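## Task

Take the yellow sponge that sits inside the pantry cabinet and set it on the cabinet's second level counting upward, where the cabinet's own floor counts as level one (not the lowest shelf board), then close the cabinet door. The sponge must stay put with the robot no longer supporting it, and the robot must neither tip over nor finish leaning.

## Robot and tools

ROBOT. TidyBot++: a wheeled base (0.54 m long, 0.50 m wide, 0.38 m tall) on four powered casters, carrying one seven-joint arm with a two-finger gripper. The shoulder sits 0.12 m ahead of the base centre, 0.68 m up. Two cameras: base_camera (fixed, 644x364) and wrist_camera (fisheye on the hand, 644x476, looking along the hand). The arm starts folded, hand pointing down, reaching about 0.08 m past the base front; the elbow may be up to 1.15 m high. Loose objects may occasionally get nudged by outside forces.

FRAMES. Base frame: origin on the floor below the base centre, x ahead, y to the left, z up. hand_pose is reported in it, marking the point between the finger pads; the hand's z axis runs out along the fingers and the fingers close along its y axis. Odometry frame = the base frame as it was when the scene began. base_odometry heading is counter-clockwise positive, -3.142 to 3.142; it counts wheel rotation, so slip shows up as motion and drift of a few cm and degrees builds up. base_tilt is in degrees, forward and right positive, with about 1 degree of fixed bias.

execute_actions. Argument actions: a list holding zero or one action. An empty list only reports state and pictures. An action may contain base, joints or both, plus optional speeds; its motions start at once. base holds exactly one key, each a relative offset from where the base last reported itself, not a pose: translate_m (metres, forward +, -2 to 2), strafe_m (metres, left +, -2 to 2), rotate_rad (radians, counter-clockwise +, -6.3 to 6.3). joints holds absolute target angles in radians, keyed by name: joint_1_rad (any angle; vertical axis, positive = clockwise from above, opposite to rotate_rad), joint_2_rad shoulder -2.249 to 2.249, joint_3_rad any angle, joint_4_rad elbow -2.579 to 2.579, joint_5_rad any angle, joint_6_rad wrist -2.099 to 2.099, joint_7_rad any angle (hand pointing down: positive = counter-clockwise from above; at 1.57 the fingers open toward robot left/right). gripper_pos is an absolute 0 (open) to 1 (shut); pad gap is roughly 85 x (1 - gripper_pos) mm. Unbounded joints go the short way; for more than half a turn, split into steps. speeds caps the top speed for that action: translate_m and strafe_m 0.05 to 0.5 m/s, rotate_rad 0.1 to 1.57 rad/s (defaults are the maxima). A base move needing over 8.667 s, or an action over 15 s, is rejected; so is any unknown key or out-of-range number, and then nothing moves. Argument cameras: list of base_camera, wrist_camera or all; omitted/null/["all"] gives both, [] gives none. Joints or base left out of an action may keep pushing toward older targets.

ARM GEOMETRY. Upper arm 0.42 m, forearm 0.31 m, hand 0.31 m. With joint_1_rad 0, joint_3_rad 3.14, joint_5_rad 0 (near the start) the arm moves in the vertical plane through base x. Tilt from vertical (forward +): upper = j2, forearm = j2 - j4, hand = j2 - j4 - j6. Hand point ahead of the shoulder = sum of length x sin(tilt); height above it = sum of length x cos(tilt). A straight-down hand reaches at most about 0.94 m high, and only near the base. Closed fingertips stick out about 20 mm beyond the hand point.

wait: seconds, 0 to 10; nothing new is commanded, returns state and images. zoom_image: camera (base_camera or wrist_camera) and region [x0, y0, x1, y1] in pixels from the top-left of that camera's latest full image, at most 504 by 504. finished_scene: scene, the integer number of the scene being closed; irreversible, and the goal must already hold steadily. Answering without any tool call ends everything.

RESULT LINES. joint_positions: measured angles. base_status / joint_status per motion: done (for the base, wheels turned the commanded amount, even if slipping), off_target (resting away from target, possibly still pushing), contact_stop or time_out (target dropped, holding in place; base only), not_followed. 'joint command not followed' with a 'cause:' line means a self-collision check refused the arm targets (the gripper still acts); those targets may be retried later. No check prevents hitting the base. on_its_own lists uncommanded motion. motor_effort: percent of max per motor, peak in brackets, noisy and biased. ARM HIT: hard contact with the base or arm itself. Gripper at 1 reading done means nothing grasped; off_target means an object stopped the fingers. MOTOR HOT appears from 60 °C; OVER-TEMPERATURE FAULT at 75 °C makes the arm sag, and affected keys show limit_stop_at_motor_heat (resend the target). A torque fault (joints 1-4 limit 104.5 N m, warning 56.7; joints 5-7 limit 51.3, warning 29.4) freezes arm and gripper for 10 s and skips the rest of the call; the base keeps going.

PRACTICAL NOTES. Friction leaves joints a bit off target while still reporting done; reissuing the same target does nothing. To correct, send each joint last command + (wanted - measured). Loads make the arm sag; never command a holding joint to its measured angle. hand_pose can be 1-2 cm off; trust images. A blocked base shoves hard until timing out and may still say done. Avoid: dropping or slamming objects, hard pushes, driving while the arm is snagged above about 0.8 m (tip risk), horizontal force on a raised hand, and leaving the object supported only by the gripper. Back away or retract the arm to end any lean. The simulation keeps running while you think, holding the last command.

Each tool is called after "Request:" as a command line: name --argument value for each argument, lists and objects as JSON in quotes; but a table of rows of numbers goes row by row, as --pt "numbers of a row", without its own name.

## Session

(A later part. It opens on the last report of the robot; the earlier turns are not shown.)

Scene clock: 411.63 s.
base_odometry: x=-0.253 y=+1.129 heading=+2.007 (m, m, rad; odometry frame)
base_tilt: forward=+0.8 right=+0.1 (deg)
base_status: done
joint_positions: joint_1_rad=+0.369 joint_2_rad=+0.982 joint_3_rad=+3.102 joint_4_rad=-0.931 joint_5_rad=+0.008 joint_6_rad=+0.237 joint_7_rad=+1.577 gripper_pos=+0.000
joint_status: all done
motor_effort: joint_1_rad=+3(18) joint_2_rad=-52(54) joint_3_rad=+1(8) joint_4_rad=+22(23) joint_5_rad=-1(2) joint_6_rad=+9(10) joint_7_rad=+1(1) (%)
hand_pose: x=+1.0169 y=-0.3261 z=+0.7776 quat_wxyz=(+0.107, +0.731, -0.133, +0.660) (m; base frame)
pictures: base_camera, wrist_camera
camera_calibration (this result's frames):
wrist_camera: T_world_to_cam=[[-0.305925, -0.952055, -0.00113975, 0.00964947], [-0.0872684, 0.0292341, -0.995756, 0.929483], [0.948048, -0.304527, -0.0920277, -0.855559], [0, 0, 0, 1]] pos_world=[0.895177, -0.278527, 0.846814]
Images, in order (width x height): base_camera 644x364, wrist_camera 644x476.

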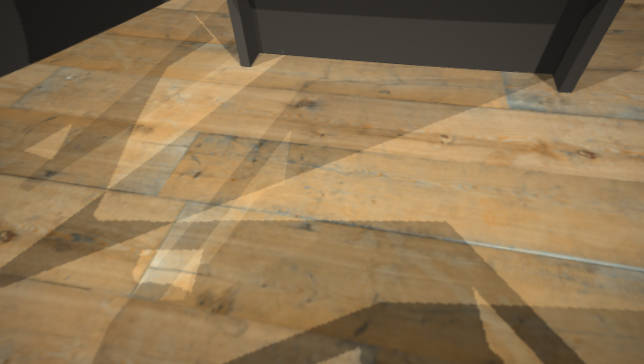

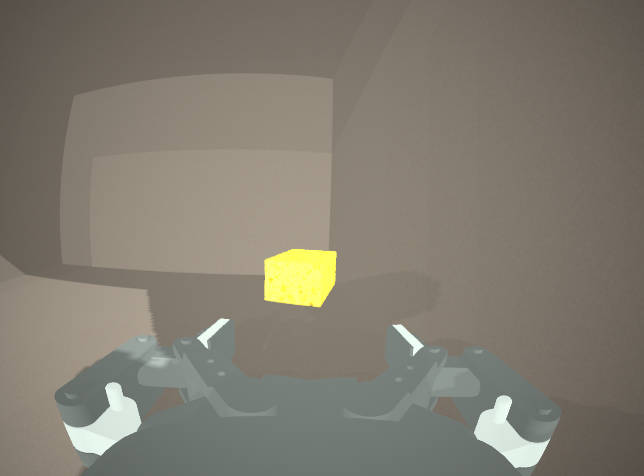

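Request:
execute_actions --actions '[{"base":{"translate_m":0.08},"speeds":{"translate_m":0.08}}]' --cameras '[]'

Request:
execute_actions --actions '[{"base":{"strafe_m":-0.035},"speeds":{"strafe_m":0.05}}]' --cameras '["wrist_camera"]'

Request:
execute_actions --actions '[{"base":{"translate_m":0.05},"speeds":{"translate_m":0.05}}]' --cameras '["wrist_camera"]'

Scene clock: 415.40 s.
base_odometry: x=-0.287 y=+1.201 heading=+2.008 (m, m, rad; odometry frame)
base_tilt: forward=+0.8 right=+0.1 (deg)
base_status: done
joint_positions: joint_1_rad=+0.382 joint_2_rad=+0.983 joint_3_rad=+3.104 joint_4_rad=-0.932 joint_5_rad=+0.008 joint_6_rad=+0.237 joint_7_rad=+1.577 gripper_pos=+0.000
joint_status: not commanded
motor_effort: joint_1_rad=-1(3) joint_2_rad=-53(55) joint_3_rad=+0(1) joint_4_rad=+23(24) joint_5_rad=+0(1) joint_6_rad=+9(10) joint_7_rad=+1(1) (%)
hand_pose: x=+1.0125 y=-0.3380 z=+0.7770 quat_wxyz=(+0.112, +0.731, -0.138, +0.659) (m; base frame)
pictures: none
No camera images: the call's "cameras" was empty. Leave "cameras" out to get every camera's image.

Scene clock: 416.57 s.
base_odometry: x=-0.256 y=+1.216 heading=+2.008 (m, m, rad; odometry frame)
base_tilt: forward=+0.8 right=+0.1 (deg)
base_status: done
joint_positions: joint_1_rad=+0.361 joint_2_rad=+0.983 joint_3_rad=+3.104 joint_4_rad=-0.932 joint_5_rad=+0.008 joint_6_rad=+0.237 joint_7_rad=+1.577 gripper_pos=+0.000
joint_status: not commanded
motor_effort: joint_1_rad=+7(11) joint_2_rad=-53(54) joint_3_rad=+3(4) joint_4_rad=+23(24) joint_5_rad=+0(1) joint_6_rad=+9(10) joint_7_rad=+1(1) (%)
hand_pose: x=+1.0194 y=-0.3192 z=+0.7770 quat_wxyz=(+0.106, +0.732, -0.130, +0.660) (m; base frame)
pictures: wrist_camera
camera_calibration (this result's frames):
wrist_camera: T_world_to_cam=[[-0.298775, -0.954323, 0.000561529, 0.00763597], [-0.088876, 0.027239, -0.99567, 0.929761], [0.950176, -0.297531, -0.0929548, -0.855091], [0, 0, 0, 1]] pos_world=[0.897402, -0.272455, 0.846246]
Images, in order (width x height): wrist_camera 644x476.

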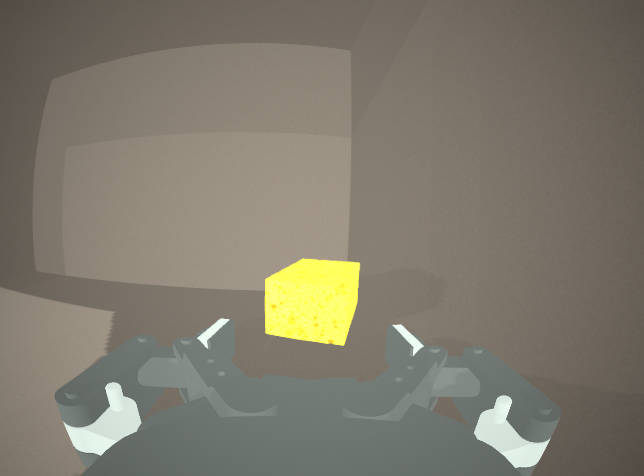

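Scene clock: 418.03 s.
base_odometry: x=-0.277 y=+1.262 heading=+2.008 (m, m, rad; odometry frame)
base_tilt: forward=+0.8 right=+0.1 (deg)
base_status: done
joint_positions: joint_1_rad=+0.370 joint_2_rad=+0.983 joint_3_rad=+3.104 joint_4_rad=-0.932 joint_5_rad=+0.008 joint_6_rad=+0.237 joint_7_rad=+1.577 gripper_pos=+0.000
joint_status: not commanded
motor_effort: joint_1_rad=+1(6) joint_2_rad=-52(54) joint_3_rad=+0(3) joint_4_rad=+22(24) joint_5_rad=+0(1) joint_6_rad=+9(10) joint_7_rad=+1(1) (%)
hand_pose: x=+1.0164 y=-0.3274 z=+0.7766 quat_wxyz=(+0.109, +0.732, -0.133, +0.660) (m; base frame)
pictures: wrist_camera
camera_calibration (this result's frames):
wrist_camera: T_world_to_cam=[[-0.307462, -0.95156, 0.000540865, 0.00868138], [-0.0891338, 0.0282344, -0.995619, 0.929952], [0.947377, -0.306163, -0.0934972, -0.854274], [0, 0, 0, 1]] pos_world=[0.894878, -0.279543, 0.846001]
Images, in order (width x height): wrist_camera 644x476.

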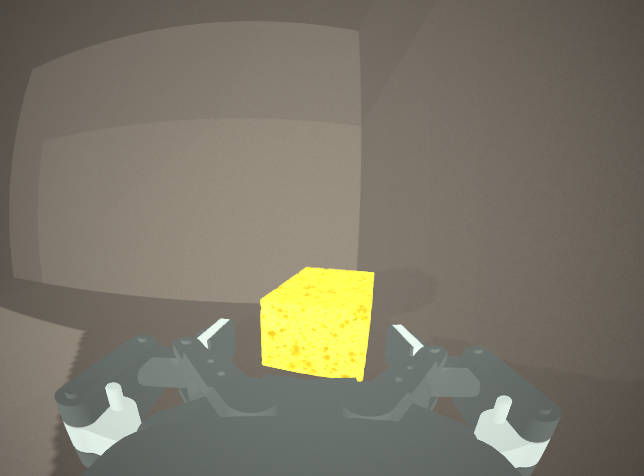

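Nicely centered. A bit deeper.

Request:
execute_actions --actions '[{"base":{"translate_m":0.04},"speeds":{"translate_m":0.05}}]' --cameras '["wrist_camera"]'

Request:
execute_actions --actions '[{"joints":{"gripper_pos":1}}]' --cameras '["wrist_camera"]'

Scene clock: 420.40 s.
base_odometry: x=-0.294 y=+1.298 heading=+2.008 (m, m, rad; odometry frame)
base_tilt: forward=+0.8 right=+0.1 (deg)
base_status: done
joint_positions: joint_1_rad=+0.377 joint_2_rad=+0.983 joint_3_rad=+3.104 joint_4_rad=-0.932 joint_5_rad=+0.008 joint_6_rad=+0.237 joint_7_rad=+1.577 gripper_pos=+0.000
joint_status: not commanded
motor_effort: joint_1_rad=-1(2) joint_2_rad=-51(53) joint_3_rad=+0(1) joint_4_rad=+22(23) joint_5_rad=+0(1) joint_6_rad=+9(9) joint_7_rad=+1(1) (%)
hand_pose: x=+1.0139 y=-0.3341 z=+0.7766 quat_wxyz=(+0.111, +0.731, -0.136, +0.659) (m; base frame)
pictures: wrist_camera
camera_calibration (this result's frames):
wrist_camera: T_world_to_cam=[[-0.314571, -0.949234, 0.000537738, 0.00952933], [-0.0889928, 0.0289278, -0.995612, 0.929955], [0.945053, -0.313239, -0.0935748, -0.853924], [0, 0, 0, 1]] pos_world=[0.89276, -0.285338, 0.845964]
Images, in order (width x height): wrist_camera 644x476.

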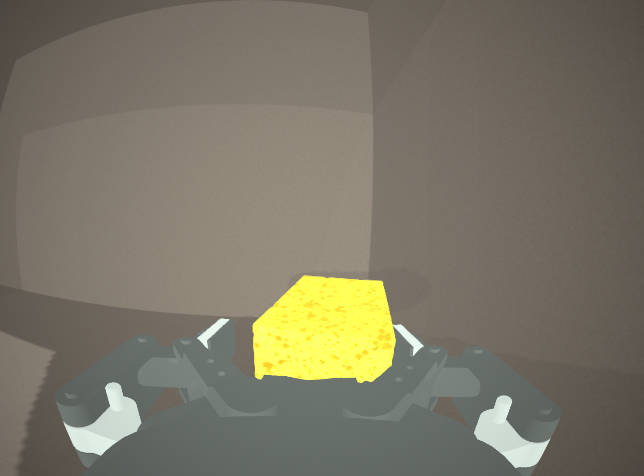

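Scene clock: 421.50 s.
base_odometry: x=-0.294 y=+1.298 heading=+2.008 (m, m, rad; odometry frame)
base_tilt: forward=+0.8 right=+0.1 (deg)
base_status: not commanded
joint_positions: joint_1_rad=+0.377 joint_2_rad=+0.983 joint_3_rad=+3.104 joint_4_rad=-0.932 joint_5_rad=+0.008 joint_6_rad=+0.237 joint_7_rad=+1.577 gripper_pos=+0.373
joint_status: gripper_pos off_target (ended at +0.373, target +1.000)
motor_effort: joint_1_rad=+0(1) joint_2_rad=-48(51) joint_3_rad=+0(1) joint_4_rad=+19(22) joint_5_rad=+1(0) joint_6_rad=+7(9) joint_7_rad=+1(1) (%)
hand_pose: x=+1.0139 y=-0.3341 z=+0.7766 quat_wxyz=(+0.111, +0.731, -0.136, +0.659) (m; base frame)
pictures: wrist_camera
camera_calibration (this result's frames):
wrist_camera: T_world_to_cam=[[-0.314584, -0.949229, 0.000537812, 0.00953077], [-0.0889928, 0.028929, -0.995612, 0.929955], [0.945049, -0.313252, -0.0935752, -0.853923], [0, 0, 0, 1]] pos_world=[0.892756, -0.285348, 0.845964]
Images, in order (width x height): wrist_camera 644x476.

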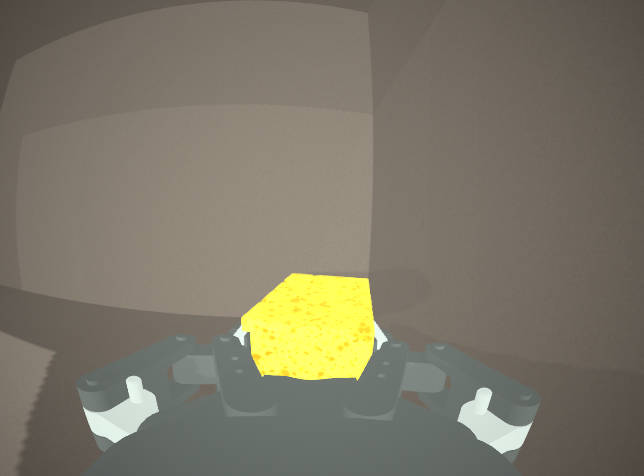

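Request:
execute_actions --actions '[{"joints":{"joint_6_rad":0.33}}]' --cameras '[]'

Request:
execute_actions --actions '[{"base":{"translate_m":-0.45},"speeds":{"translate_m":0.2}}]' --cameras '["wrist_camera"]'

Request:
execute_actions --actions '[{"base":{"strafe_m":-0.2},"joints":{"joint_1_rad":0.0,"joint_3_rad":3.14}}]' --cameras '[]'

Request:
execute_actions --actions '[{"joints":{"joint_2_rad":1.47,"joint_4_rad":-0.86,"joint_6_rad":0.84}}]'

Scene clock: 424.10 s.
base_odometry: x=-0.294 y=+1.298 heading=+2.008 (m, m, rad; odometry frame)
base_tilt: forward=+0.8 right=+0.1 (deg)
base_status: not commanded
joint_positions: joint_1_rad=+0.377 joint_2_rad=+0.989 joint_3_rad=+3.104 joint_4_rad=-0.935 joint_5_rad=+0.008 joint_6_rad=+0.294 joint_7_rad=+1.577 gripper_pos=+0.373
joint_status: all done
motor_effort: joint_1_rad=-1(1) joint_2_rad=-54(54) joint_3_rad=+0(0) joint_4_rad=+23(24) joint_5_rad=+0(0) joint_6_rad=+10(11) joint_7_rad=+1(1) (%)
hand_pose: x=+1.0154 y=-0.3351 z=+0.7864 quat_wxyz=(+0.114, +0.715, -0.134, +0.676) (m; base frame)
pictures: none
No camera images: the call's "cameras" was empty. Leave "cameras" out to get every camera's image.

Scene clock: 427.33 s.
base_odometry: x=-0.103 y=+0.890 heading=+2.008 (m, m, rad; odometry frame)
base_tilt: forward=+0.8 right=+0.1 (deg)
base_status: done
joint_positions: joint_1_rad=+0.320 joint_2_rad=+0.990 joint_3_rad=+3.093 joint_4_rad=-0.935 joint_5_rad=+0.020 joint_6_rad=+0.294 joint_7_rad=+1.577 gripper_pos=+0.376
joint_status: not commanded
motor_effort: joint_1_rad=+16(27) joint_2_rad=-52(56) joint_3_rad=+6(11) joint_4_rad=+24(24) joint_5_rad=-3(7) joint_6_rad=+9(10) joint_7_rad=+1(1) (%)
hand_pose: x=+1.0347 y=-0.2778 z=+0.7863 quat_wxyz=(+0.092, +0.719, -0.109, +0.680) (m; base frame)
pictures: wrist_camera
camera_calibration (this result's frames):
wrist_camera: T_world_to_cam=[[-0.251497, -0.967848, 0.00438774, -0.00396902], [-0.0457706, 0.00736494, -0.998925, 0.891748], [0.966775, -0.251427, -0.0461512, -0.897595], [0, 0, 0, 1]] pos_world=[0.90759, -0.236089, 0.849381]
Images, in order (width x height): wrist_camera 644x476.

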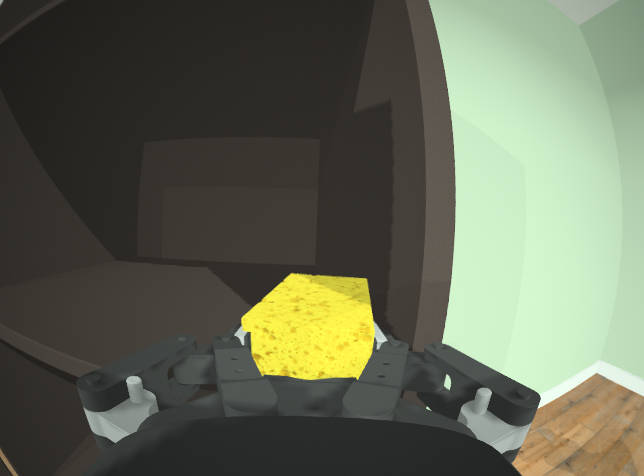

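Scene clock: 429.10 s.
base_odometry: x=+0.078 y=+0.975 heading=+2.007 (m, m, rad; odometry frame)
base_tilt: forward=+0.8 right=+0.1 (deg)
base_status: done
joint_positions: joint_1_rad=+0.020 joint_2_rad=+0.989 joint_3_rad=+3.128 joint_4_rad=-0.949 joint_5_rad=+0.020 joint_6_rad=+0.296 joint_7_rad=+1.577 gripper_pos=+0.376
joint_status: all done
motor_effort: joint_1_rad=-1(18) joint_2_rad=-50(55) joint_3_rad=+0(6) joint_4_rad=+21(30) joint_5_rad=+1(2) joint_6_rad=+8(10) joint_7_rad=+1(1) (%)
hand_pose: x=+1.0743 y=-0.0101 z=+0.7776 quat_wxyz=(+0.007, +0.732, +0.003, +0.681) (m; base frame)
pictures: none
No camera images: the call's "cameras" was empty. Leave "cameras" out to get every camera's image.

Scene clock: 430.77 s.
base_odometry: x=+0.078 y=+0.975 heading=+2.007 (m, m, rad; odometry frame)
base_tilt: forward=+0.8 right=+0.1 (deg)
base_status: not commanded
joint_positions: joint_1_rad=+0.020 joint_2_rad=+1.270 joint_3_rad=+3.129 joint_4_rad=-0.785 joint_5_rad=+0.020 joint_6_rad=+0.890 joint_7_rad=+1.577 gripper_pos=+0.376
joint_status: joint_2_rad off_target (ended at +1.270, target +1.470); joint_4_rad off_target (ended at -0.785, target -0.860); the others done
motor_effort: joint_1_rad=-1(3) joint_2_rad=-24(51) joint_3_rad=-1(1) joint_4_rad=+2(22) joint_5_rad=-1(1) joint_6_rad=-5(10) joint_7_rad=-1(1) (%)
hand_pose: x=+1.0850 y=-0.0102 z=+0.7835 quat_wxyz=(+0.007, +0.550, +0.003, +0.835) (m; base frame)
pictures: base_camera, wrist_camera
camera_calibration (this result's frames):
wrist_camera: T_world_to_cam=[[0.010946, -0.998995, 0.0434616, -0.0479765], [0.406504, -0.0352649, -0.912968, 0.330805], [0.913583, 0.0276606, 0.40571, -1.17253], [0, 0, 0, 1]] pos_world=[0.937253, -0.00382964, 0.779805]
Images, in order (width x height): base_camera 644x364, wrist_camera 644x476.

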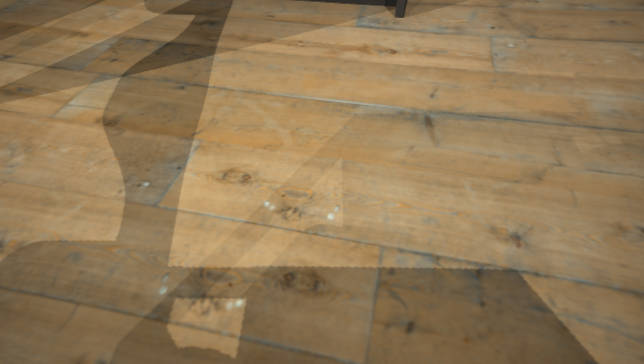

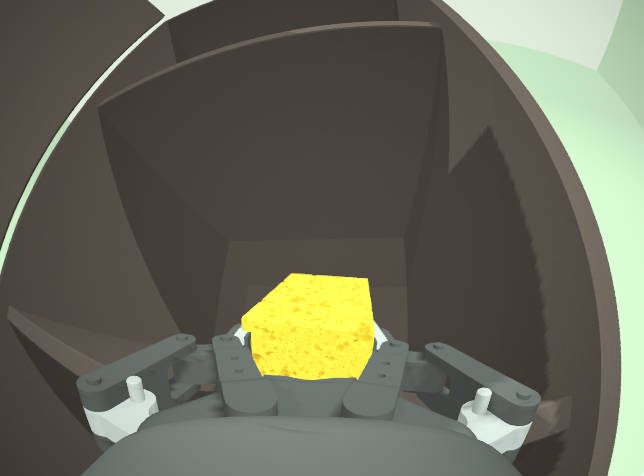

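Still partly inside; back off more.

Request:
execute_actions --actions '[{"base":{"translate_m":-0.35},"joints":{"joint_2_rad":1.2,"joint_6_rad":0.7},"speeds":{"translate_m":0.15}}]' --cameras '[]'

Request:
execute_actions --actions '[{"joints":{"joint_2_rad":1.47,"joint_4_rad":-0.86,"joint_6_rad":0.84}}]'

Scene clock: 435.20 s.
base_odometry: x=+0.226 y=+0.658 heading=+2.007 (m, m, rad; odometry frame)
base_tilt: forward=+0.8 right=+0.1 (deg)
base_status: done
joint_positions: joint_1_rad=+0.015 joint_2_rad=+1.226 joint_3_rad=+3.129 joint_4_rad=-0.839 joint_5_rad=+0.020 joint_6_rad=+0.740 joint_7_rad=+1.577 gripper_pos=+0.377
joint_status: all done
on_its_own: joint_4_rad moved -0.054 to your old target -0.860
motor_effort: joint_1_rad=-1(4) joint_2_rad=-56(57) joint_3_rad=+0(1) joint_4_rad=+21(22) joint_5_rad=+0(1) joint_6_rad=+9(10) joint_7_rad=+1(1) (%)
hand_pose: x=+1.0936 y=-0.0056 z=+0.7506 quat_wxyz=(+0.005, +0.615, +0.004, +0.788) (m; base frame)
pictures: none
No camera images: the call's "cameras" was empty. Leave "cameras" out to get every camera's image.

Scene clock: 436.87 s.
base_odometry: x=+0.226 y=+0.658 heading=+2.007 (m, m, rad; odometry frame)
base_tilt: forward=+0.8 right=+0.1 (deg)
base_status: not commanded
joint_positions: joint_1_rad=+0.015 joint_2_rad=+1.478 joint_3_rad=+3.129 joint_4_rad=-0.854 joint_5_rad=+0.020 joint_6_rad=+0.798 joint_7_rad=+1.577 gripper_pos=+0.377
joint_status: all done
motor_effort: joint_1_rad=-1(1) joint_2_rad=-55(62) joint_3_rad=+0(0) joint_4_rad=+19(23) joint_5_rad=+0(0) joint_6_rad=+9(11) joint_7_rad=+1(1) (%)
hand_pose: x=+1.0765 y=-0.0052 z=+0.5153 quat_wxyz=(+0.003, +0.694, +0.003, +0.720) (m; base frame)
pictures: base_camera, wrist_camera
camera_calibration (this result's frames):
wrist_camera: T_world_to_cam=[[0.0298751, -0.999076, 0.0308985, -0.0451715], [0.0494335, -0.0293977, -0.998345, 0.517973], [0.998331, 0.0313531, 0.0485096, -0.963253], [0, 0, 0, 1]] pos_world=[0.937389, 0.00029839, 0.565238]
Images, in order (width x height): base_camera 644x364, wrist_camera 644x476.

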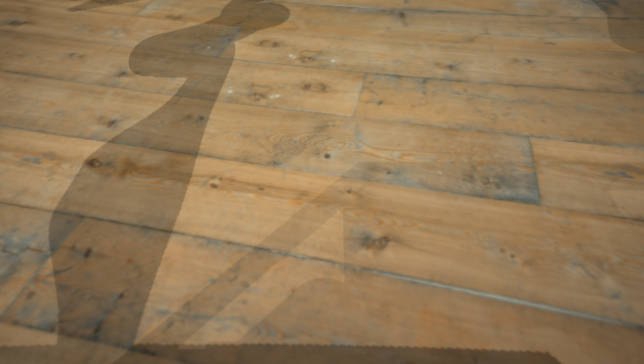

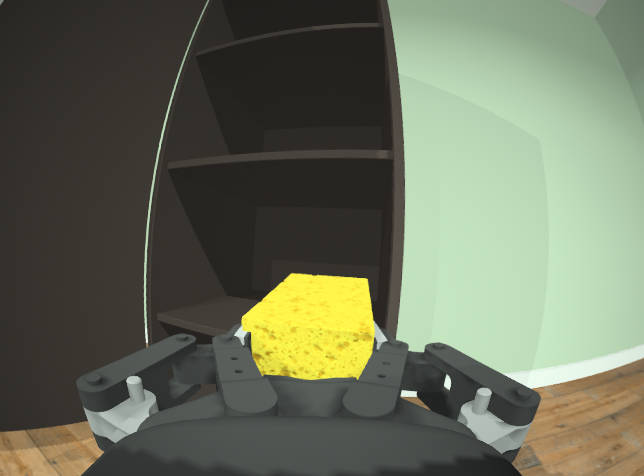

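Request:
execute_actions --actions '[{"base":{"strafe_m":0.04}}]' --cameras '[]'

Request:
execute_actions --actions '[{"base":{"translate_m":0.43},"speeds":{"translate_m":0.15}}]'

Scene clock: 438.83 s.
base_odometry: x=+0.190 y=+0.641 heading=+2.007 (m, m, rad; odometry frame)
base_tilt: forward=+0.8 right=+0.1 (deg)
base_status: done
joint_positions: joint_1_rad=-0.004 joint_2_rad=+1.478 joint_3_rad=+3.129 joint_4_rad=-0.854 joint_5_rad=+0.020 joint_6_rad=+0.798 joint_7_rad=+1.577 gripper_pos=+0.377
joint_status: not commanded
motor_effort: joint_1_rad=-2(7) joint_2_rad=-56(57) joint_3_rad=+0(1) joint_4_rad=+19(19) joint_5_rad=+0(0) joint_6_rad=+10(10) joint_7_rad=+1(1) (%)
hand_pose: x=+1.0764 y=+0.0129 z=+0.5153 quat_wxyz=(-0.004, +0.694, +0.010, +0.720) (m; base frame)
pictures: none
No camera images: the call's "cameras" was empty. Leave "cameras" out to get every camera's image.

Scene clock: 442.37 s.
base_odometry: x=+0.008 y=+1.030 heading=+2.008 (m, m, rad; odometry frame)
base_tilt: forward=+0.8 right=+0.1 (deg)
base_status: done
joint_positions: joint_1_rad=-0.004 joint_2_rad=+1.478 joint_3_rad=+3.129 joint_4_rad=-0.854 joint_5_rad=+0.020 joint_6_rad=+0.799 joint_7_rad=+1.577 gripper_pos=+0.377
joint_status: not commanded
motor_effort: joint_1_rad=+0(3) joint_2_rad=-55(58) joint_3_rad=+0(1) joint_4_rad=+19(21) joint_5_rad=+0(0) joint_6_rad=+9(10) joint_7_rad=+1(1) (%)
hand_pose: x=+1.0764 y=+0.0129 z=+0.5154 quat_wxyz=(-0.004, +0.694, +0.010, +0.720) (m; base frame)
pictures: base_camera, wrist_camera
camera_calibration (this result's frames):
wrist_camera: T_world_to_cam=[[0.0488668, -0.998319, 0.0311754, -0.0476112], [0.0503622, -0.0287102, -0.998318, 0.517601], [0.997535, 0.0503547, 0.0488745, -0.963328], [0, 0, 0, 1]] pos_world=[0.937212, 0.0158373, 0.565297]
Images, in order (width x height): base_camera 644x364, wrist_camera 644x476.

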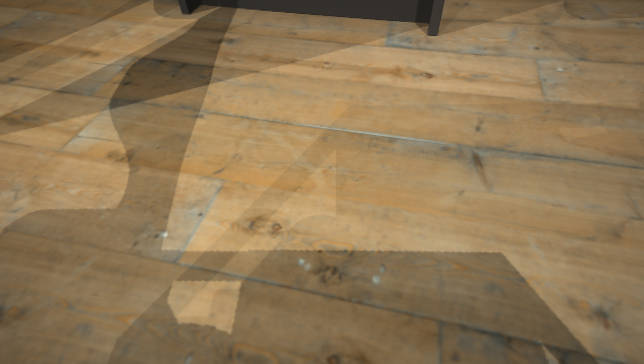

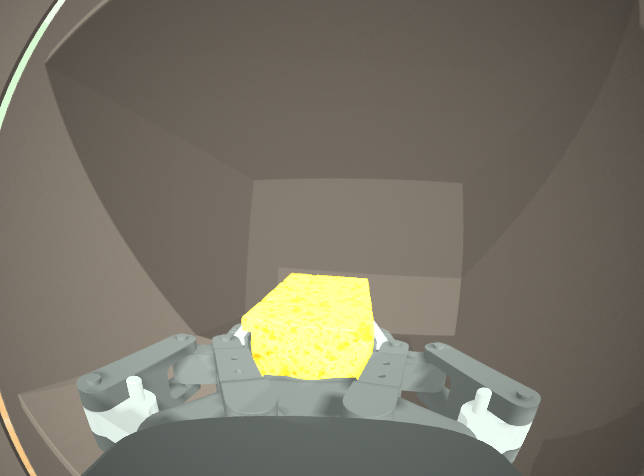

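Request:
execute_actions --actions '[{"base":{"translate_m":0.08},"speeds":{"translate_m":0.1}}]' --cameras '[]'

Request:
execute_actions --actions '[{"joints":{"joint_2_rad":1.51,"joint_6_rad":0.86}}]'

Request:
execute_actions --actions '[{"joints":{"gripper_pos":0}}]' --cameras '["wrist_camera"]'

Request:
execute_actions --actions '[{"base":{"translate_m":-0.3},"speeds":{"translate_m":0.2}}]' --cameras '["wrist_camera"]'

Scene clock: 445.87 s.
base_odometry: x=-0.026 y=+1.103 heading=+2.008 (m, m, rad; odometry frame)
base_tilt: forward=+0.8 right=+0.1 (deg)
base_status: done
joint_positions: joint_1_rad=-0.004 joint_2_rad=+1.478 joint_3_rad=+3.129 joint_4_rad=-0.854 joint_5_rad=+0.020 joint_6_rad=+0.799 joint_7_rad=+1.577 gripper_pos=+0.377
joint_status: not commanded
motor_effort: joint_1_rad=-1(3) joint_2_rad=-55(56) joint_3_rad=+0(1) joint_4_rad=+19(20) joint_5_rad=+1(1) joint_6_rad=+10(10) joint_7_rad=+1(1) (%)
hand_pose: x=+1.0764 y=+0.0129 z=+0.5155 quat_wxyz=(-0.004, +0.694, +0.010, +0.720) (m; base frame)
pictures: none
No camera images: the call's "cameras" was empty. Leave "cameras" out to get every camera's image.

Scene clock: 446.60 s.
base_odometry: x=-0.026 y=+1.103 heading=+2.008 (m, m, rad; odometry frame)
base_tilt: forward=+0.8 right=+0.1 (deg)
base_status: not commanded
joint_positions: joint_1_rad=-0.004 joint_2_rad=+1.494 joint_3_rad=+3.129 joint_4_rad=-0.854 joint_5_rad=+0.020 joint_6_rad=+0.817 joint_7_rad=+1.577 gripper_pos=+0.377
joint_status: all done
motor_effort: joint_1_rad=-2(1) joint_2_rad=-55(56) joint_3_rad=+0(0) joint_4_rad=+18(19) joint_5_rad=+0(1) joint_6_rad=+10(10) joint_7_rad=+1(1) (%)
hand_pose: x=+1.0735 y=+0.0129 z=+0.5065 quat_wxyz=(-0.004, +0.693, +0.010, +0.721) (m; base frame)
pictures: base_camera, wrist_camera
camera_calibration (this result's frames):
wrist_camera: T_world_to_cam=[[0.0488083, -0.998326, 0.0310385, -0.0470616], [0.0536732, -0.0284091, -0.998154, 0.505183], [0.997365, 0.0503841, 0.0521968, -0.961533], [0, 0, 0, 1]] pos_world=[0.934181, 0.015815, 0.555901]
Images, in order (width x height): base_camera 644x364, wrist_camera 644x476.

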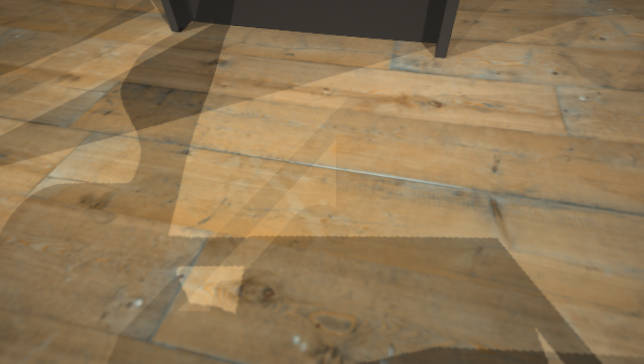

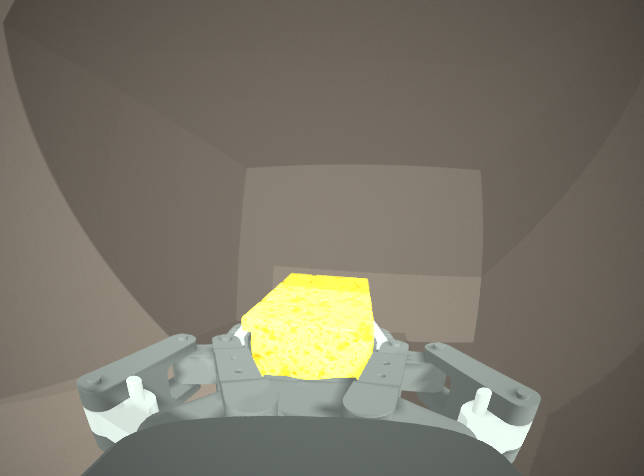

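Scene clock: 447.70 s.
base_odometry: x=-0.026 y=+1.103 heading=+2.008 (m, m, rad; odometry frame)
base_tilt: forward=+0.8 right=+0.1 (deg)
base_status: not commanded
joint_positions: joint_1_rad=-0.004 joint_2_rad=+1.494 joint_3_rad=+3.129 joint_4_rad=-0.854 joint_5_rad=+0.020 joint_6_rad=+0.817 joint_7_rad=+1.577 gripper_pos=+0.000
joint_status: all done
motor_effort: joint_1_rad=-2(1) joint_2_rad=-55(56) joint_3_rad=+0(0) joint_4_rad=+19(19) joint_5_rad=+0(0) joint_6_rad=+9(10) joint_7_rad=+1(1) (%)
hand_pose: x=+1.0735 y=+0.0129 z=+0.5065 quat_wxyz=(-0.004, +0.693, +0.010, +0.721) (m; base frame)
pictures: wrist_camera
camera_calibration (this result's frames):
wrist_camera: T_world_to_cam=[[0.0488083, -0.998326, 0.0310388, -0.0470618], [0.0536743, -0.0284093, -0.998154, 0.505182], [0.997365, 0.0503842, 0.0521978, -0.961533], [0, 0, 0, 1]] pos_world=[0.934181, 0.015815, 0.555901]
Images, in order (width x height): wrist_camera 644x476.

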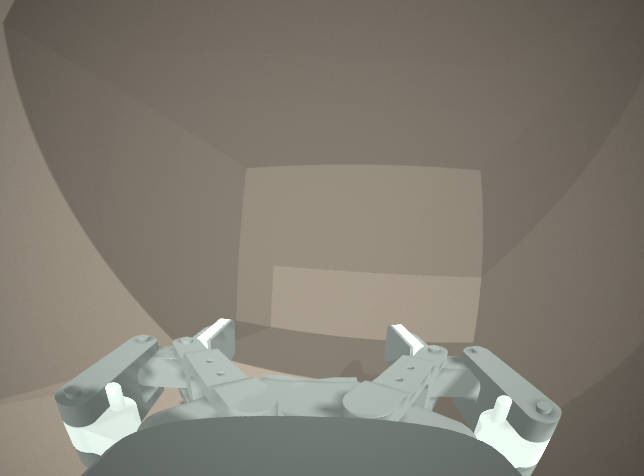

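Scene clock: 450.00 s.
base_odometry: x=+0.101 y=+0.831 heading=+2.008 (m, m, rad; odometry frame)
base_tilt: forward=+0.8 right=+0.1 (deg)
base_status: done
joint_positions: joint_1_rad=-0.004 joint_2_rad=+1.494 joint_3_rad=+3.129 joint_4_rad=-0.854 joint_5_rad=+0.020 joint_6_rad=+0.819 joint_7_rad=+1.577 gripper_pos=+0.000
joint_status: not commanded
motor_effort: joint_1_rad=-1(4) joint_2_rad=-56(57) joint_3_rad=+0(1) joint_4_rad=+19(19) joint_5_rad=+1(1) joint_6_rad=+9(10) joint_7_rad=+1(1) (%)
hand_pose: x=+1.0735 y=+0.0125 z=+0.5067 quat_wxyz=(-0.004, +0.692, +0.010, +0.722) (m; base frame)
pictures: wrist_camera
camera_calibration (this result's frames):
wrist_camera: T_world_to_cam=[[0.0482985, -0.998349, 0.0310735, -0.0469918], [0.0547566, -0.0284166, -0.998095, 0.504147], [0.997331, 0.049908, 0.0532937, -0.961973], [0, 0, 0, 1]] pos_world=[0.934069, 0.015422, 0.555914]
Images, in order (width x height): wrist_camera 644x476.

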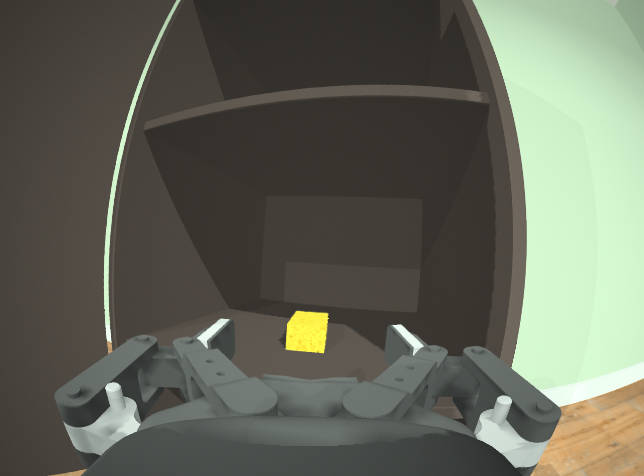

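Request:
execute_actions --actions '[{"base":{"translate_m":-0.45},"joints":{"gripper_pos":1}}]' --cameras '[]'

Request:
execute_actions --actions '[{"base":{"strafe_m":0.6}}]'

Scene clock: 454.30 s.
base_odometry: x=+0.292 y=+0.423 heading=+2.008 (m, m, rad; odometry frame)
base_tilt: forward=+0.8 right=+0.1 (deg)
base_status: done
joint_positions: joint_1_rad=-0.004 joint_2_rad=+1.494 joint_3_rad=+3.129 joint_4_rad=-0.854 joint_5_rad=+0.020 joint_6_rad=+0.819 joint_7_rad=+1.577 gripper_pos=+0.999
joint_status: all done
motor_effort: joint_1_rad=-2(3) joint_2_rad=-56(57) joint_3_rad=+0(1) joint_4_rad=+19(20) joint_5_rad=+0(0) joint_6_rad=+9(9) joint_7_rad=+1(1) (%)
hand_pose: x=+1.0735 y=+0.0125 z=+0.5067 quat_wxyz=(-0.004, +0.692, +0.010, +0.722) (m; base frame)
pictures: none
No camera images: the call's "cameras" was empty. Leave "cameras" out to get every camera's image.

Scene clock: 456.90 s.
base_odometry: x=-0.252 y=+0.169 heading=+2.009 (m, m, rad; odometry frame)
base_tilt: forward=+0.8 right=+0.0 (deg)
base_status: done
joint_positions: joint_1_rad=-0.002 joint_2_rad=+1.494 joint_3_rad=+3.129 joint_4_rad=-0.854 joint_5_rad=+0.020 joint_6_rad=+0.819 joint_7_rad=+1.577 gripper_pos=+0.999
joint_status: not commanded
motor_effort: joint_1_rad=-1(6) joint_2_rad=-55(55) joint_3_rad=+0(1) joint_4_rad=+18(19) joint_5_rad=+0(0) joint_6_rad=+10(9) joint_7_rad=+1(1) (%)
hand_pose: x=+1.0735 y=+0.0108 z=+0.5067 quat_wxyz=(-0.003, +0.692, +0.009, +0.722) (m; base frame)
pictures: base_camera, wrist_camera
camera_calibration (this result's frames):
wrist_camera: T_world_to_cam=[[0.0465928, -0.99843, 0.0310894, -0.0467942], [0.0549052, -0.0285164, -0.998084, 0.503979], [0.997404, 0.0482105, 0.0534904, -0.962065], [0, 0, 0, 1]] pos_world=[0.934077, 0.0140326, 0.55593]
Images, in order (width x height): base_camera 644x364, wrist_camera 644x476.

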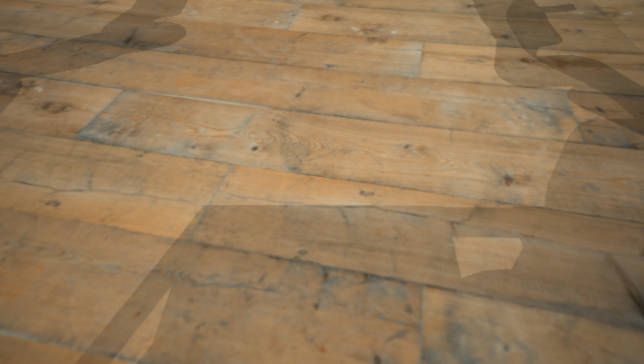

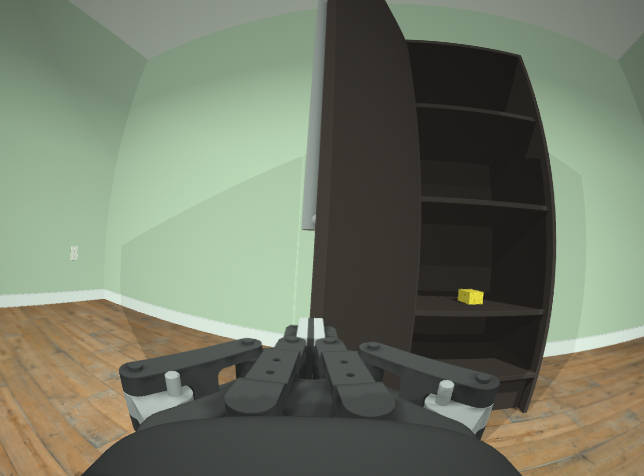

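Door edge is dead ahead; go further left.

Request:
execute_actions --actions '[{"base":{"strafe_m":0.15}}]' --cameras '[]'

Request:
execute_actions --actions '[{"base":{"translate_m":0.4},"speeds":{"translate_m":0.25}}]'

Scene clock: 460.77 s.
base_odometry: x=-0.388 y=+0.105 heading=+2.009 (m, m, rad; odometry frame)
base_tilt: forward=+0.8 right=+0.1 (deg)
base_status: done
joint_positions: joint_1_rad=-0.009 joint_2_rad=+1.494 joint_3_rad=+3.129 joint_4_rad=-0.854 joint_5_rad=+0.020 joint_6_rad=+0.819 joint_7_rad=+1.577 gripper_pos=+0.999
joint_status: not commanded
motor_effort: joint_1_rad=-1(4) joint_2_rad=-55(56) joint_3_rad=+0(1) joint_4_rad=+19(19) joint_5_rad=+0(0) joint_6_rad=+9(10) joint_7_rad=+1(1) (%)
hand_pose: x=+1.0734 y=+0.0178 z=+0.5067 quat_wxyz=(-0.006, +0.692, +0.011, +0.722) (m; base frame)
pictures: none
No camera images: the call's "cameras" was empty. Leave "cameras" out to get every camera's image.

Scene clock: 463.23 s.
base_odometry: x=-0.558 y=+0.467 heading=+2.009 (m, m, rad; odometry frame)
base_tilt: forward=+0.8 right=+0.1 (deg)
base_status: done
joint_positions: joint_1_rad=-0.009 joint_2_rad=+1.494 joint_3_rad=+3.129 joint_4_rad=-0.854 joint_5_rad=+0.020 joint_6_rad=+0.819 joint_7_rad=+1.577 gripper_pos=+0.999
joint_status: not commanded
motor_effort: joint_1_rad=-1(3) joint_2_rad=-55(58) joint_3_rad=+0(1) joint_4_rad=+18(20) joint_5_rad=+0(0) joint_6_rad=+10(10) joint_7_rad=+1(1) (%)
hand_pose: x=+1.0734 y=+0.0178 z=+0.5067 quat_wxyz=(-0.006, +0.692, +0.011, +0.722) (m; base frame)
pictures: base_camera, wrist_camera
camera_calibration (this result's frames):
wrist_camera: T_world_to_cam=[[0.0538099, -0.998067, 0.0310944, -0.0476467], [0.0553551, -0.0281101, -0.998071, 0.503659], [0.997016, 0.0554273, 0.0537355, -0.962096], [0, 0, 0, 1]] pos_world=[0.933908, 0.0199297, 0.555867]
Images, in order (width x height): base_camera 644x364, wrist_camera 644x476.

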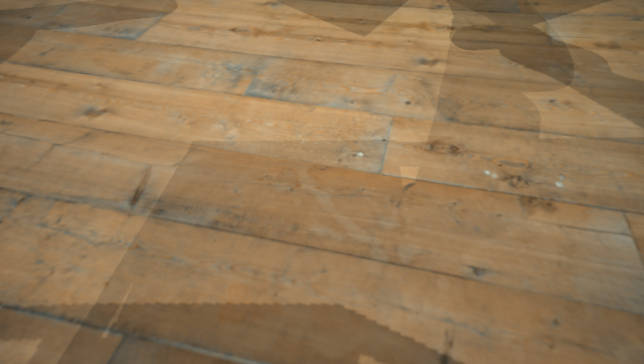

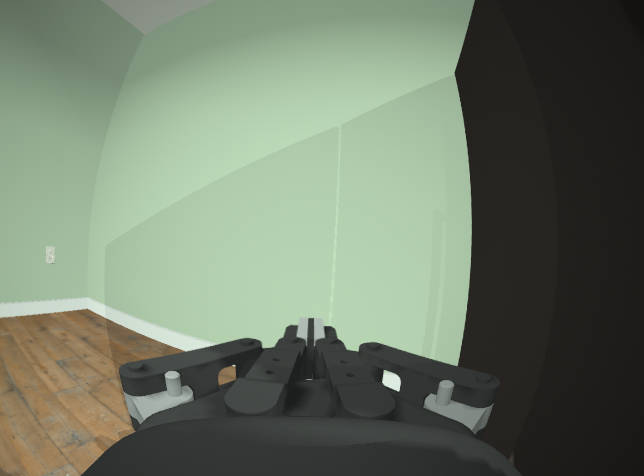

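Request:
execute_actions --actions '[{"base":{"strafe_m":-0.5},"speeds":{"strafe_m":0.12}}]'

Request:
execute_actions --actions '[{"base":{"strafe_m":-0.2},"speeds":{"strafe_m":0.12}}]'

Scene clock: 470.10 s.
base_odometry: x=-0.105 y=+0.679 heading=+2.009 (m, m, rad; odometry frame)
base_tilt: forward=+0.8 right=+0.1 (deg)
base_status: done
joint_positions: joint_1_rad=+0.006 joint_2_rad=+1.501 joint_3_rad=+3.130 joint_4_rad=-0.865 joint_5_rad=+0.024 joint_6_rad=+0.829 joint_7_rad=+1.577 gripper_pos=+0.999
joint_status: not commanded
motor_effort: joint_1_rad=+1(25) joint_2_rad=-55(64) joint_3_rad=+0(9) joint_4_rad=+18(43) joint_5_rad=+0(5) joint_6_rad=+10(12) joint_7_rad=+1(1) (%)
hand_pose: x=+1.0699 y=+0.0042 z=+0.4972 quat_wxyz=(+0.000, +0.695, +0.009, +0.719) (m; base frame)
pictures: base_camera, wrist_camera
camera_calibration (this result's frames):
wrist_camera: T_world_to_cam=[[0.0420093, -0.998523, 0.0344391, -0.0497761], [0.0467891, -0.0324656, -0.998377, 0.503392], [0.998021, 0.0435525, 0.0453562, -0.954281], [0, 0, 0, 1]] pos_world=[0.930931, 0.00820164, 0.547572]
Images, in order (width x height): base_camera 644x364, wrist_camera 644x476.

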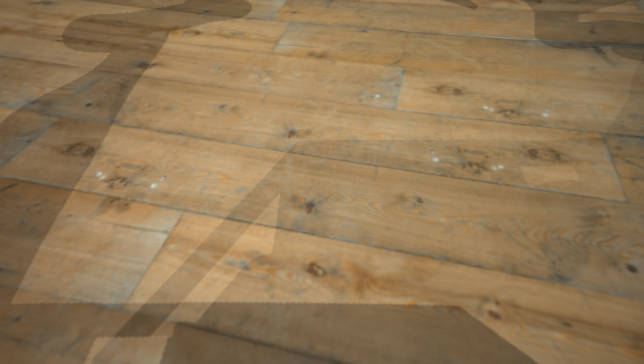

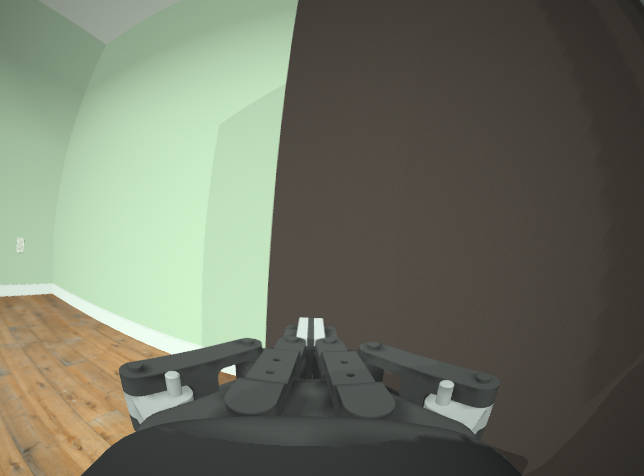

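Scene clock: 472.40 s.
base_odometry: x=+0.076 y=+0.765 heading=+2.009 (m, m, rad; odometry frame)
base_tilt: forward=+0.8 right=+0.1 (deg)
base_status: done
joint_positions: joint_1_rad=+0.003 joint_2_rad=+1.501 joint_3_rad=+3.130 joint_4_rad=-0.865 joint_5_rad=+0.024 joint_6_rad=+0.829 joint_7_rad=+1.577 gripper_pos=+0.999
joint_status: not commanded
motor_effort: joint_1_rad=-1(5) joint_2_rad=-55(56) joint_3_rad=-1(1) joint_4_rad=+18(19) joint_5_rad=+0(0) joint_6_rad=+9(10) joint_7_rad=+1(1) (%)
hand_pose: x=+1.0699 y=+0.0069 z=+0.4972 quat_wxyz=(-0.001, +0.695, +0.010, +0.719) (m; base frame)
pictures: base_camera, wrist_camera
camera_calibration (this result's frames):
wrist_camera: T_world_to_cam=[[0.0449376, -0.998396, 0.0344393, -0.0501248], [0.0468839, -0.0323284, -0.998377, 0.503381], [0.997889, 0.0464794, 0.0453559, -0.954265], [0, 0, 0, 1]] pos_world=[0.930903, 0.0105827, 0.547572]
Images, in order (width x height): base_camera 644x364, wrist_camera 644x476.

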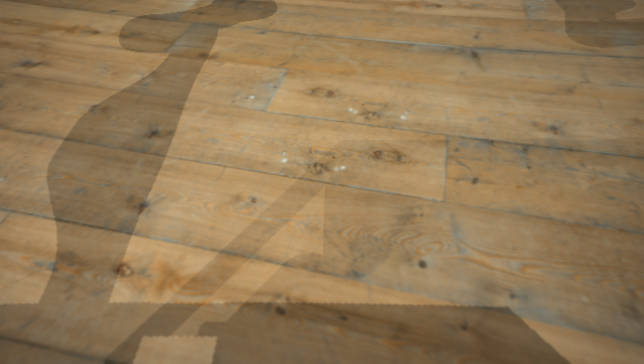

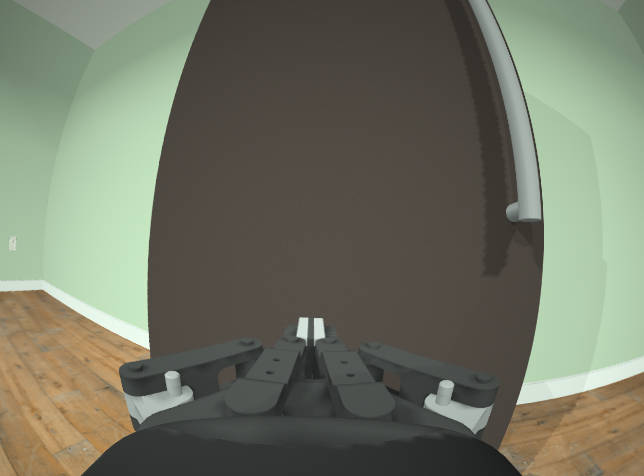

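Request:
execute_actions --actions '[{"base":{"strafe_m":-0.08}}]' --cameras '[]'

Request:
execute_actions --actions '[{"base":{"translate_m":0.1},"speeds":{"translate_m":0.05}}]'

Scene clock: 475.57 s.
base_odometry: x=+0.148 y=+0.799 heading=+2.010 (m, m, rad; odometry frame)
base_tilt: forward=+0.8 right=+0.1 (deg)
base_status: done
joint_positions: joint_1_rad=+0.008 joint_2_rad=+1.501 joint_3_rad=+3.131 joint_4_rad=-0.865 joint_5_rad=+0.024 joint_6_rad=+0.829 joint_7_rad=+1.577 gripper_pos=+0.999
joint_status: not commanded
motor_effort: joint_1_rad=+0(5) joint_2_rad=-55(57) joint_3_rad=+0(2) joint_4_rad=+18(19) joint_5_rad=+0(0) joint_6_rad=+9(10) joint_7_rad=+1(1) (%)
hand_pose: x=+1.0699 y=+0.0025 z=+0.4972 quat_wxyz=(+0.001, +0.695, +0.008, +0.719) (m; base frame)
pictures: none
No camera images: the call's "cameras" was empty. Leave "cameras" out to get every camera's image.

Scene clock: 478.07 s.
base_odometry: x=+0.106 y=+0.889 heading=+2.009 (m, m, rad; odometry frame)
base_tilt: forward=+0.8 right=+0.1 (deg)
base_status: done
joint_positions: joint_1_rad=+0.008 joint_2_rad=+1.501 joint_3_rad=+3.131 joint_4_rad=-0.865 joint_5_rad=+0.024 joint_6_rad=+0.829 joint_7_rad=+1.577 gripper_pos=+0.999
joint_status: not commanded
motor_effort: joint_1_rad=+0(1) joint_2_rad=-55(58) joint_3_rad=+0(0) joint_4_rad=+18(20) joint_5_rad=+0(0) joint_6_rad=+9(9) joint_7_rad=+1(1) (%)
hand_pose: x=+1.0699 y=+0.0025 z=+0.4969 quat_wxyz=(+0.001, +0.695, +0.008, +0.719) (m; base frame)
pictures: base_camera, wrist_camera
camera_calibration (this result's frames):
wrist_camera: T_world_to_cam=[[0.0403362, -0.998582, 0.0347514, -0.0497898], [0.0464178, -0.0328694, -0.998381, 0.503435], [0.998107, 0.041884, 0.0450261, -0.954067], [0, 0, 0, 1]] pos_world=[0.930901, 0.00678849, 0.547309]
Images, in order (width x height): base_camera 644x364, wrist_camera 644x476.

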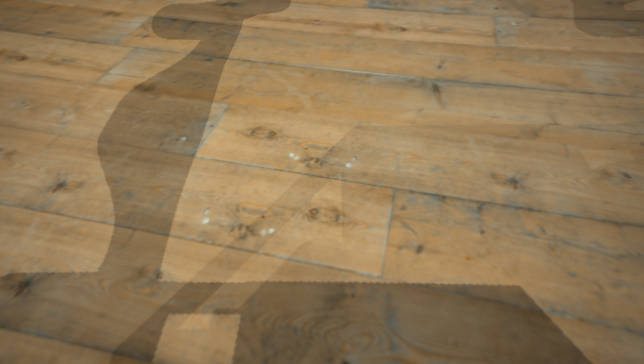

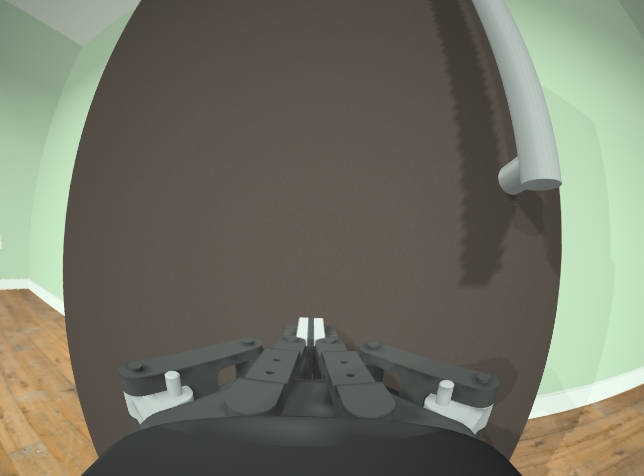

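No load yet.

Request:
execute_actions --actions '[{"base":{"translate_m":0.07},"speeds":{"translate_m":0.05}}]'

Scene clock: 480.77 s.
base_odometry: x=+0.077 y=+0.952 heading=+2.009 (m, m, rad; odometry frame)
base_tilt: forward=+0.7 right=+0.1 (deg)
base_status: done
joint_positions: joint_1_rad=-0.066 joint_2_rad=+1.553 joint_3_rad=+3.131 joint_4_rad=-0.965 joint_5_rad=+0.041 joint_6_rad=+0.895 joint_7_rad=+1.577 gripper_pos=+0.999
joint_status: not commanded
motor_effort: joint_1_rad=+12(15) joint_2_rad=-63(67) joint_3_rad=+3(4) joint_4_rad=+36(43) joint_5_rad=-6(7) joint_6_rad=+3(10) joint_7_rad=+1(1) (%)
hand_pose: x=+1.0311 y=+0.0742 z=+0.4182 quat_wxyz=(-0.027, +0.724, +0.043, +0.688) (m; base frame)
pictures: base_camera, wrist_camera
camera_calibration (this result's frames):
wrist_camera: T_world_to_cam=[[0.130423, -0.9907, 0.038765, -0.0689913], [-0.0347173, -0.0436384, -0.998444, 0.513471], [0.99085, 0.128874, -0.0400859, -0.878161], [0, 0, 0, 1]] pos_world=[0.896951, 0.0672296, 0.480144]
Images, in order (width x height): base_camera 644x364, wrist_camera 644x476.

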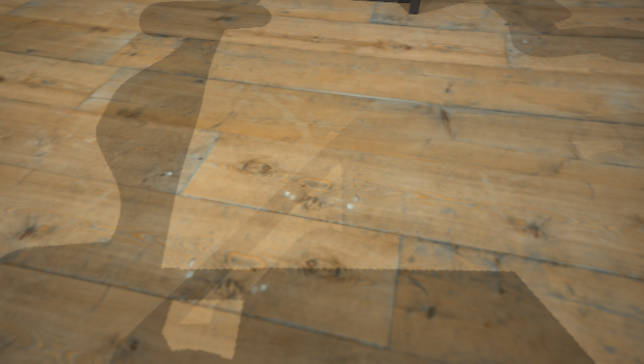

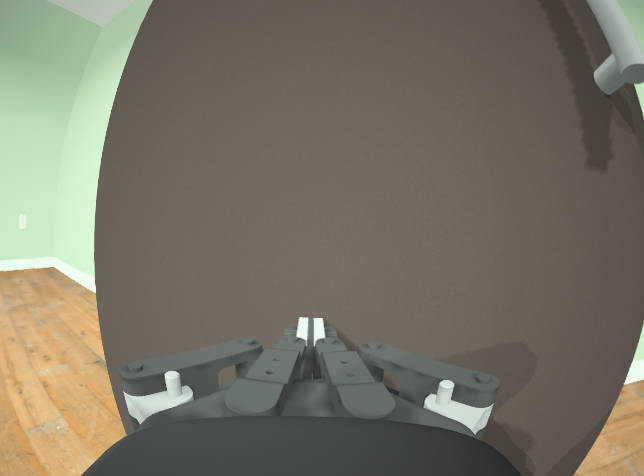

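Loaded; back off and inspect from the right side.

Request:
execute_actions --actions '[{"base":{"translate_m":-0.4}}]' --cameras '[]'

Request:
execute_actions --actions '[{"base":{"strafe_m":-0.35},"joints":{"joint_1_rad":-0.25,"joint_2_rad":1.47,"joint_4_rad":-0.86,"joint_6_rad":0.84}}]' --cameras '["wrist_camera"]'

Scene clock: 484.43 s.
base_odometry: x=+0.247 y=+0.590 heading=+2.009 (m, m, rad; odometry frame)
base_tilt: forward=+0.8 right=+0.1 (deg)
base_status: done
joint_positions: joint_1_rad=+0.002 joint_2_rad=+1.501 joint_3_rad=+3.131 joint_4_rad=-0.865 joint_5_rad=+0.041 joint_6_rad=+0.882 joint_7_rad=+1.577 gripper_pos=+0.999
joint_status: not commanded
motor_effort: joint_1_rad=-2(12) joint_2_rad=-56(68) joint_3_rad=+0(3) joint_4_rad=+18(34) joint_5_rad=+0(7) joint_6_rad=+9(14) joint_7_rad=+1(1) (%)
hand_pose: x=+1.0688 y=+0.0116 z=+0.5136 quat_wxyz=(-0.002, +0.676, +0.018, +0.737) (m; base frame)
pictures: none
No camera images: the call's "cameras" was empty. Leave "cameras" out to get every camera's image.

Scene clock: 486.50 s.
base_odometry: x=+0.564 y=+0.738 heading=+2.009 (m, m, rad; odometry frame)
base_tilt: forward=+0.8 right=+0.1 (deg)
base_status: done
joint_positions: joint_1_rad=-0.236 joint_2_rad=+1.495 joint_3_rad=+3.132 joint_4_rad=-0.865 joint_5_rad=+0.041 joint_6_rad=+0.882 joint_7_rad=+1.577 gripper_pos=+0.999
joint_status: all done
motor_effort: joint_1_rad=-1(7) joint_2_rad=-55(55) joint_3_rad=+0(1) joint_4_rad=+18(19) joint_5_rad=+1(1) joint_6_rad=+9(9) joint_7_rad=+1(1) (%)
hand_pose: x=+1.0402 y=+0.2356 z=+0.5193 quat_wxyz=(-0.089, +0.667, +0.099, +0.733) (m; base frame)
pictures: wrist_camera
camera_calibration (this result's frames):
wrist_camera: T_world_to_cam=[[0.289431, -0.955902, 0.0498186, -0.093625], [0.113271, -0.0174768, -0.99341, 0.459064], [0.950473, 0.293167, 0.103218, -0.975069], [0, 0, 0, 1]] pos_world=[0.901877, 0.204385, 0.561348]
Images, in order (width x height): wrist_camera 644x476.

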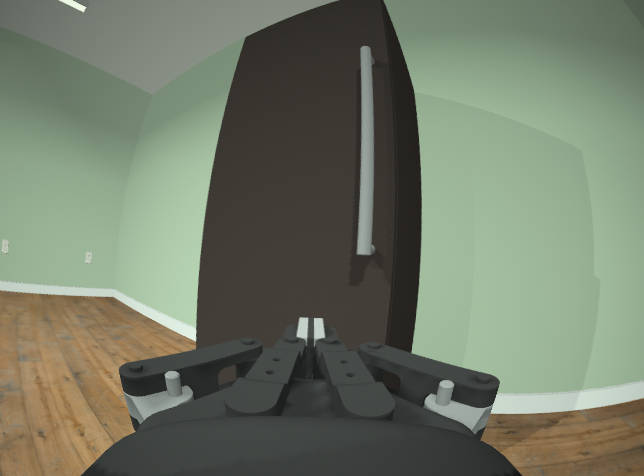

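Door is flush.

Request:
finished_scene --scene 2

The scene is finished: the task was done.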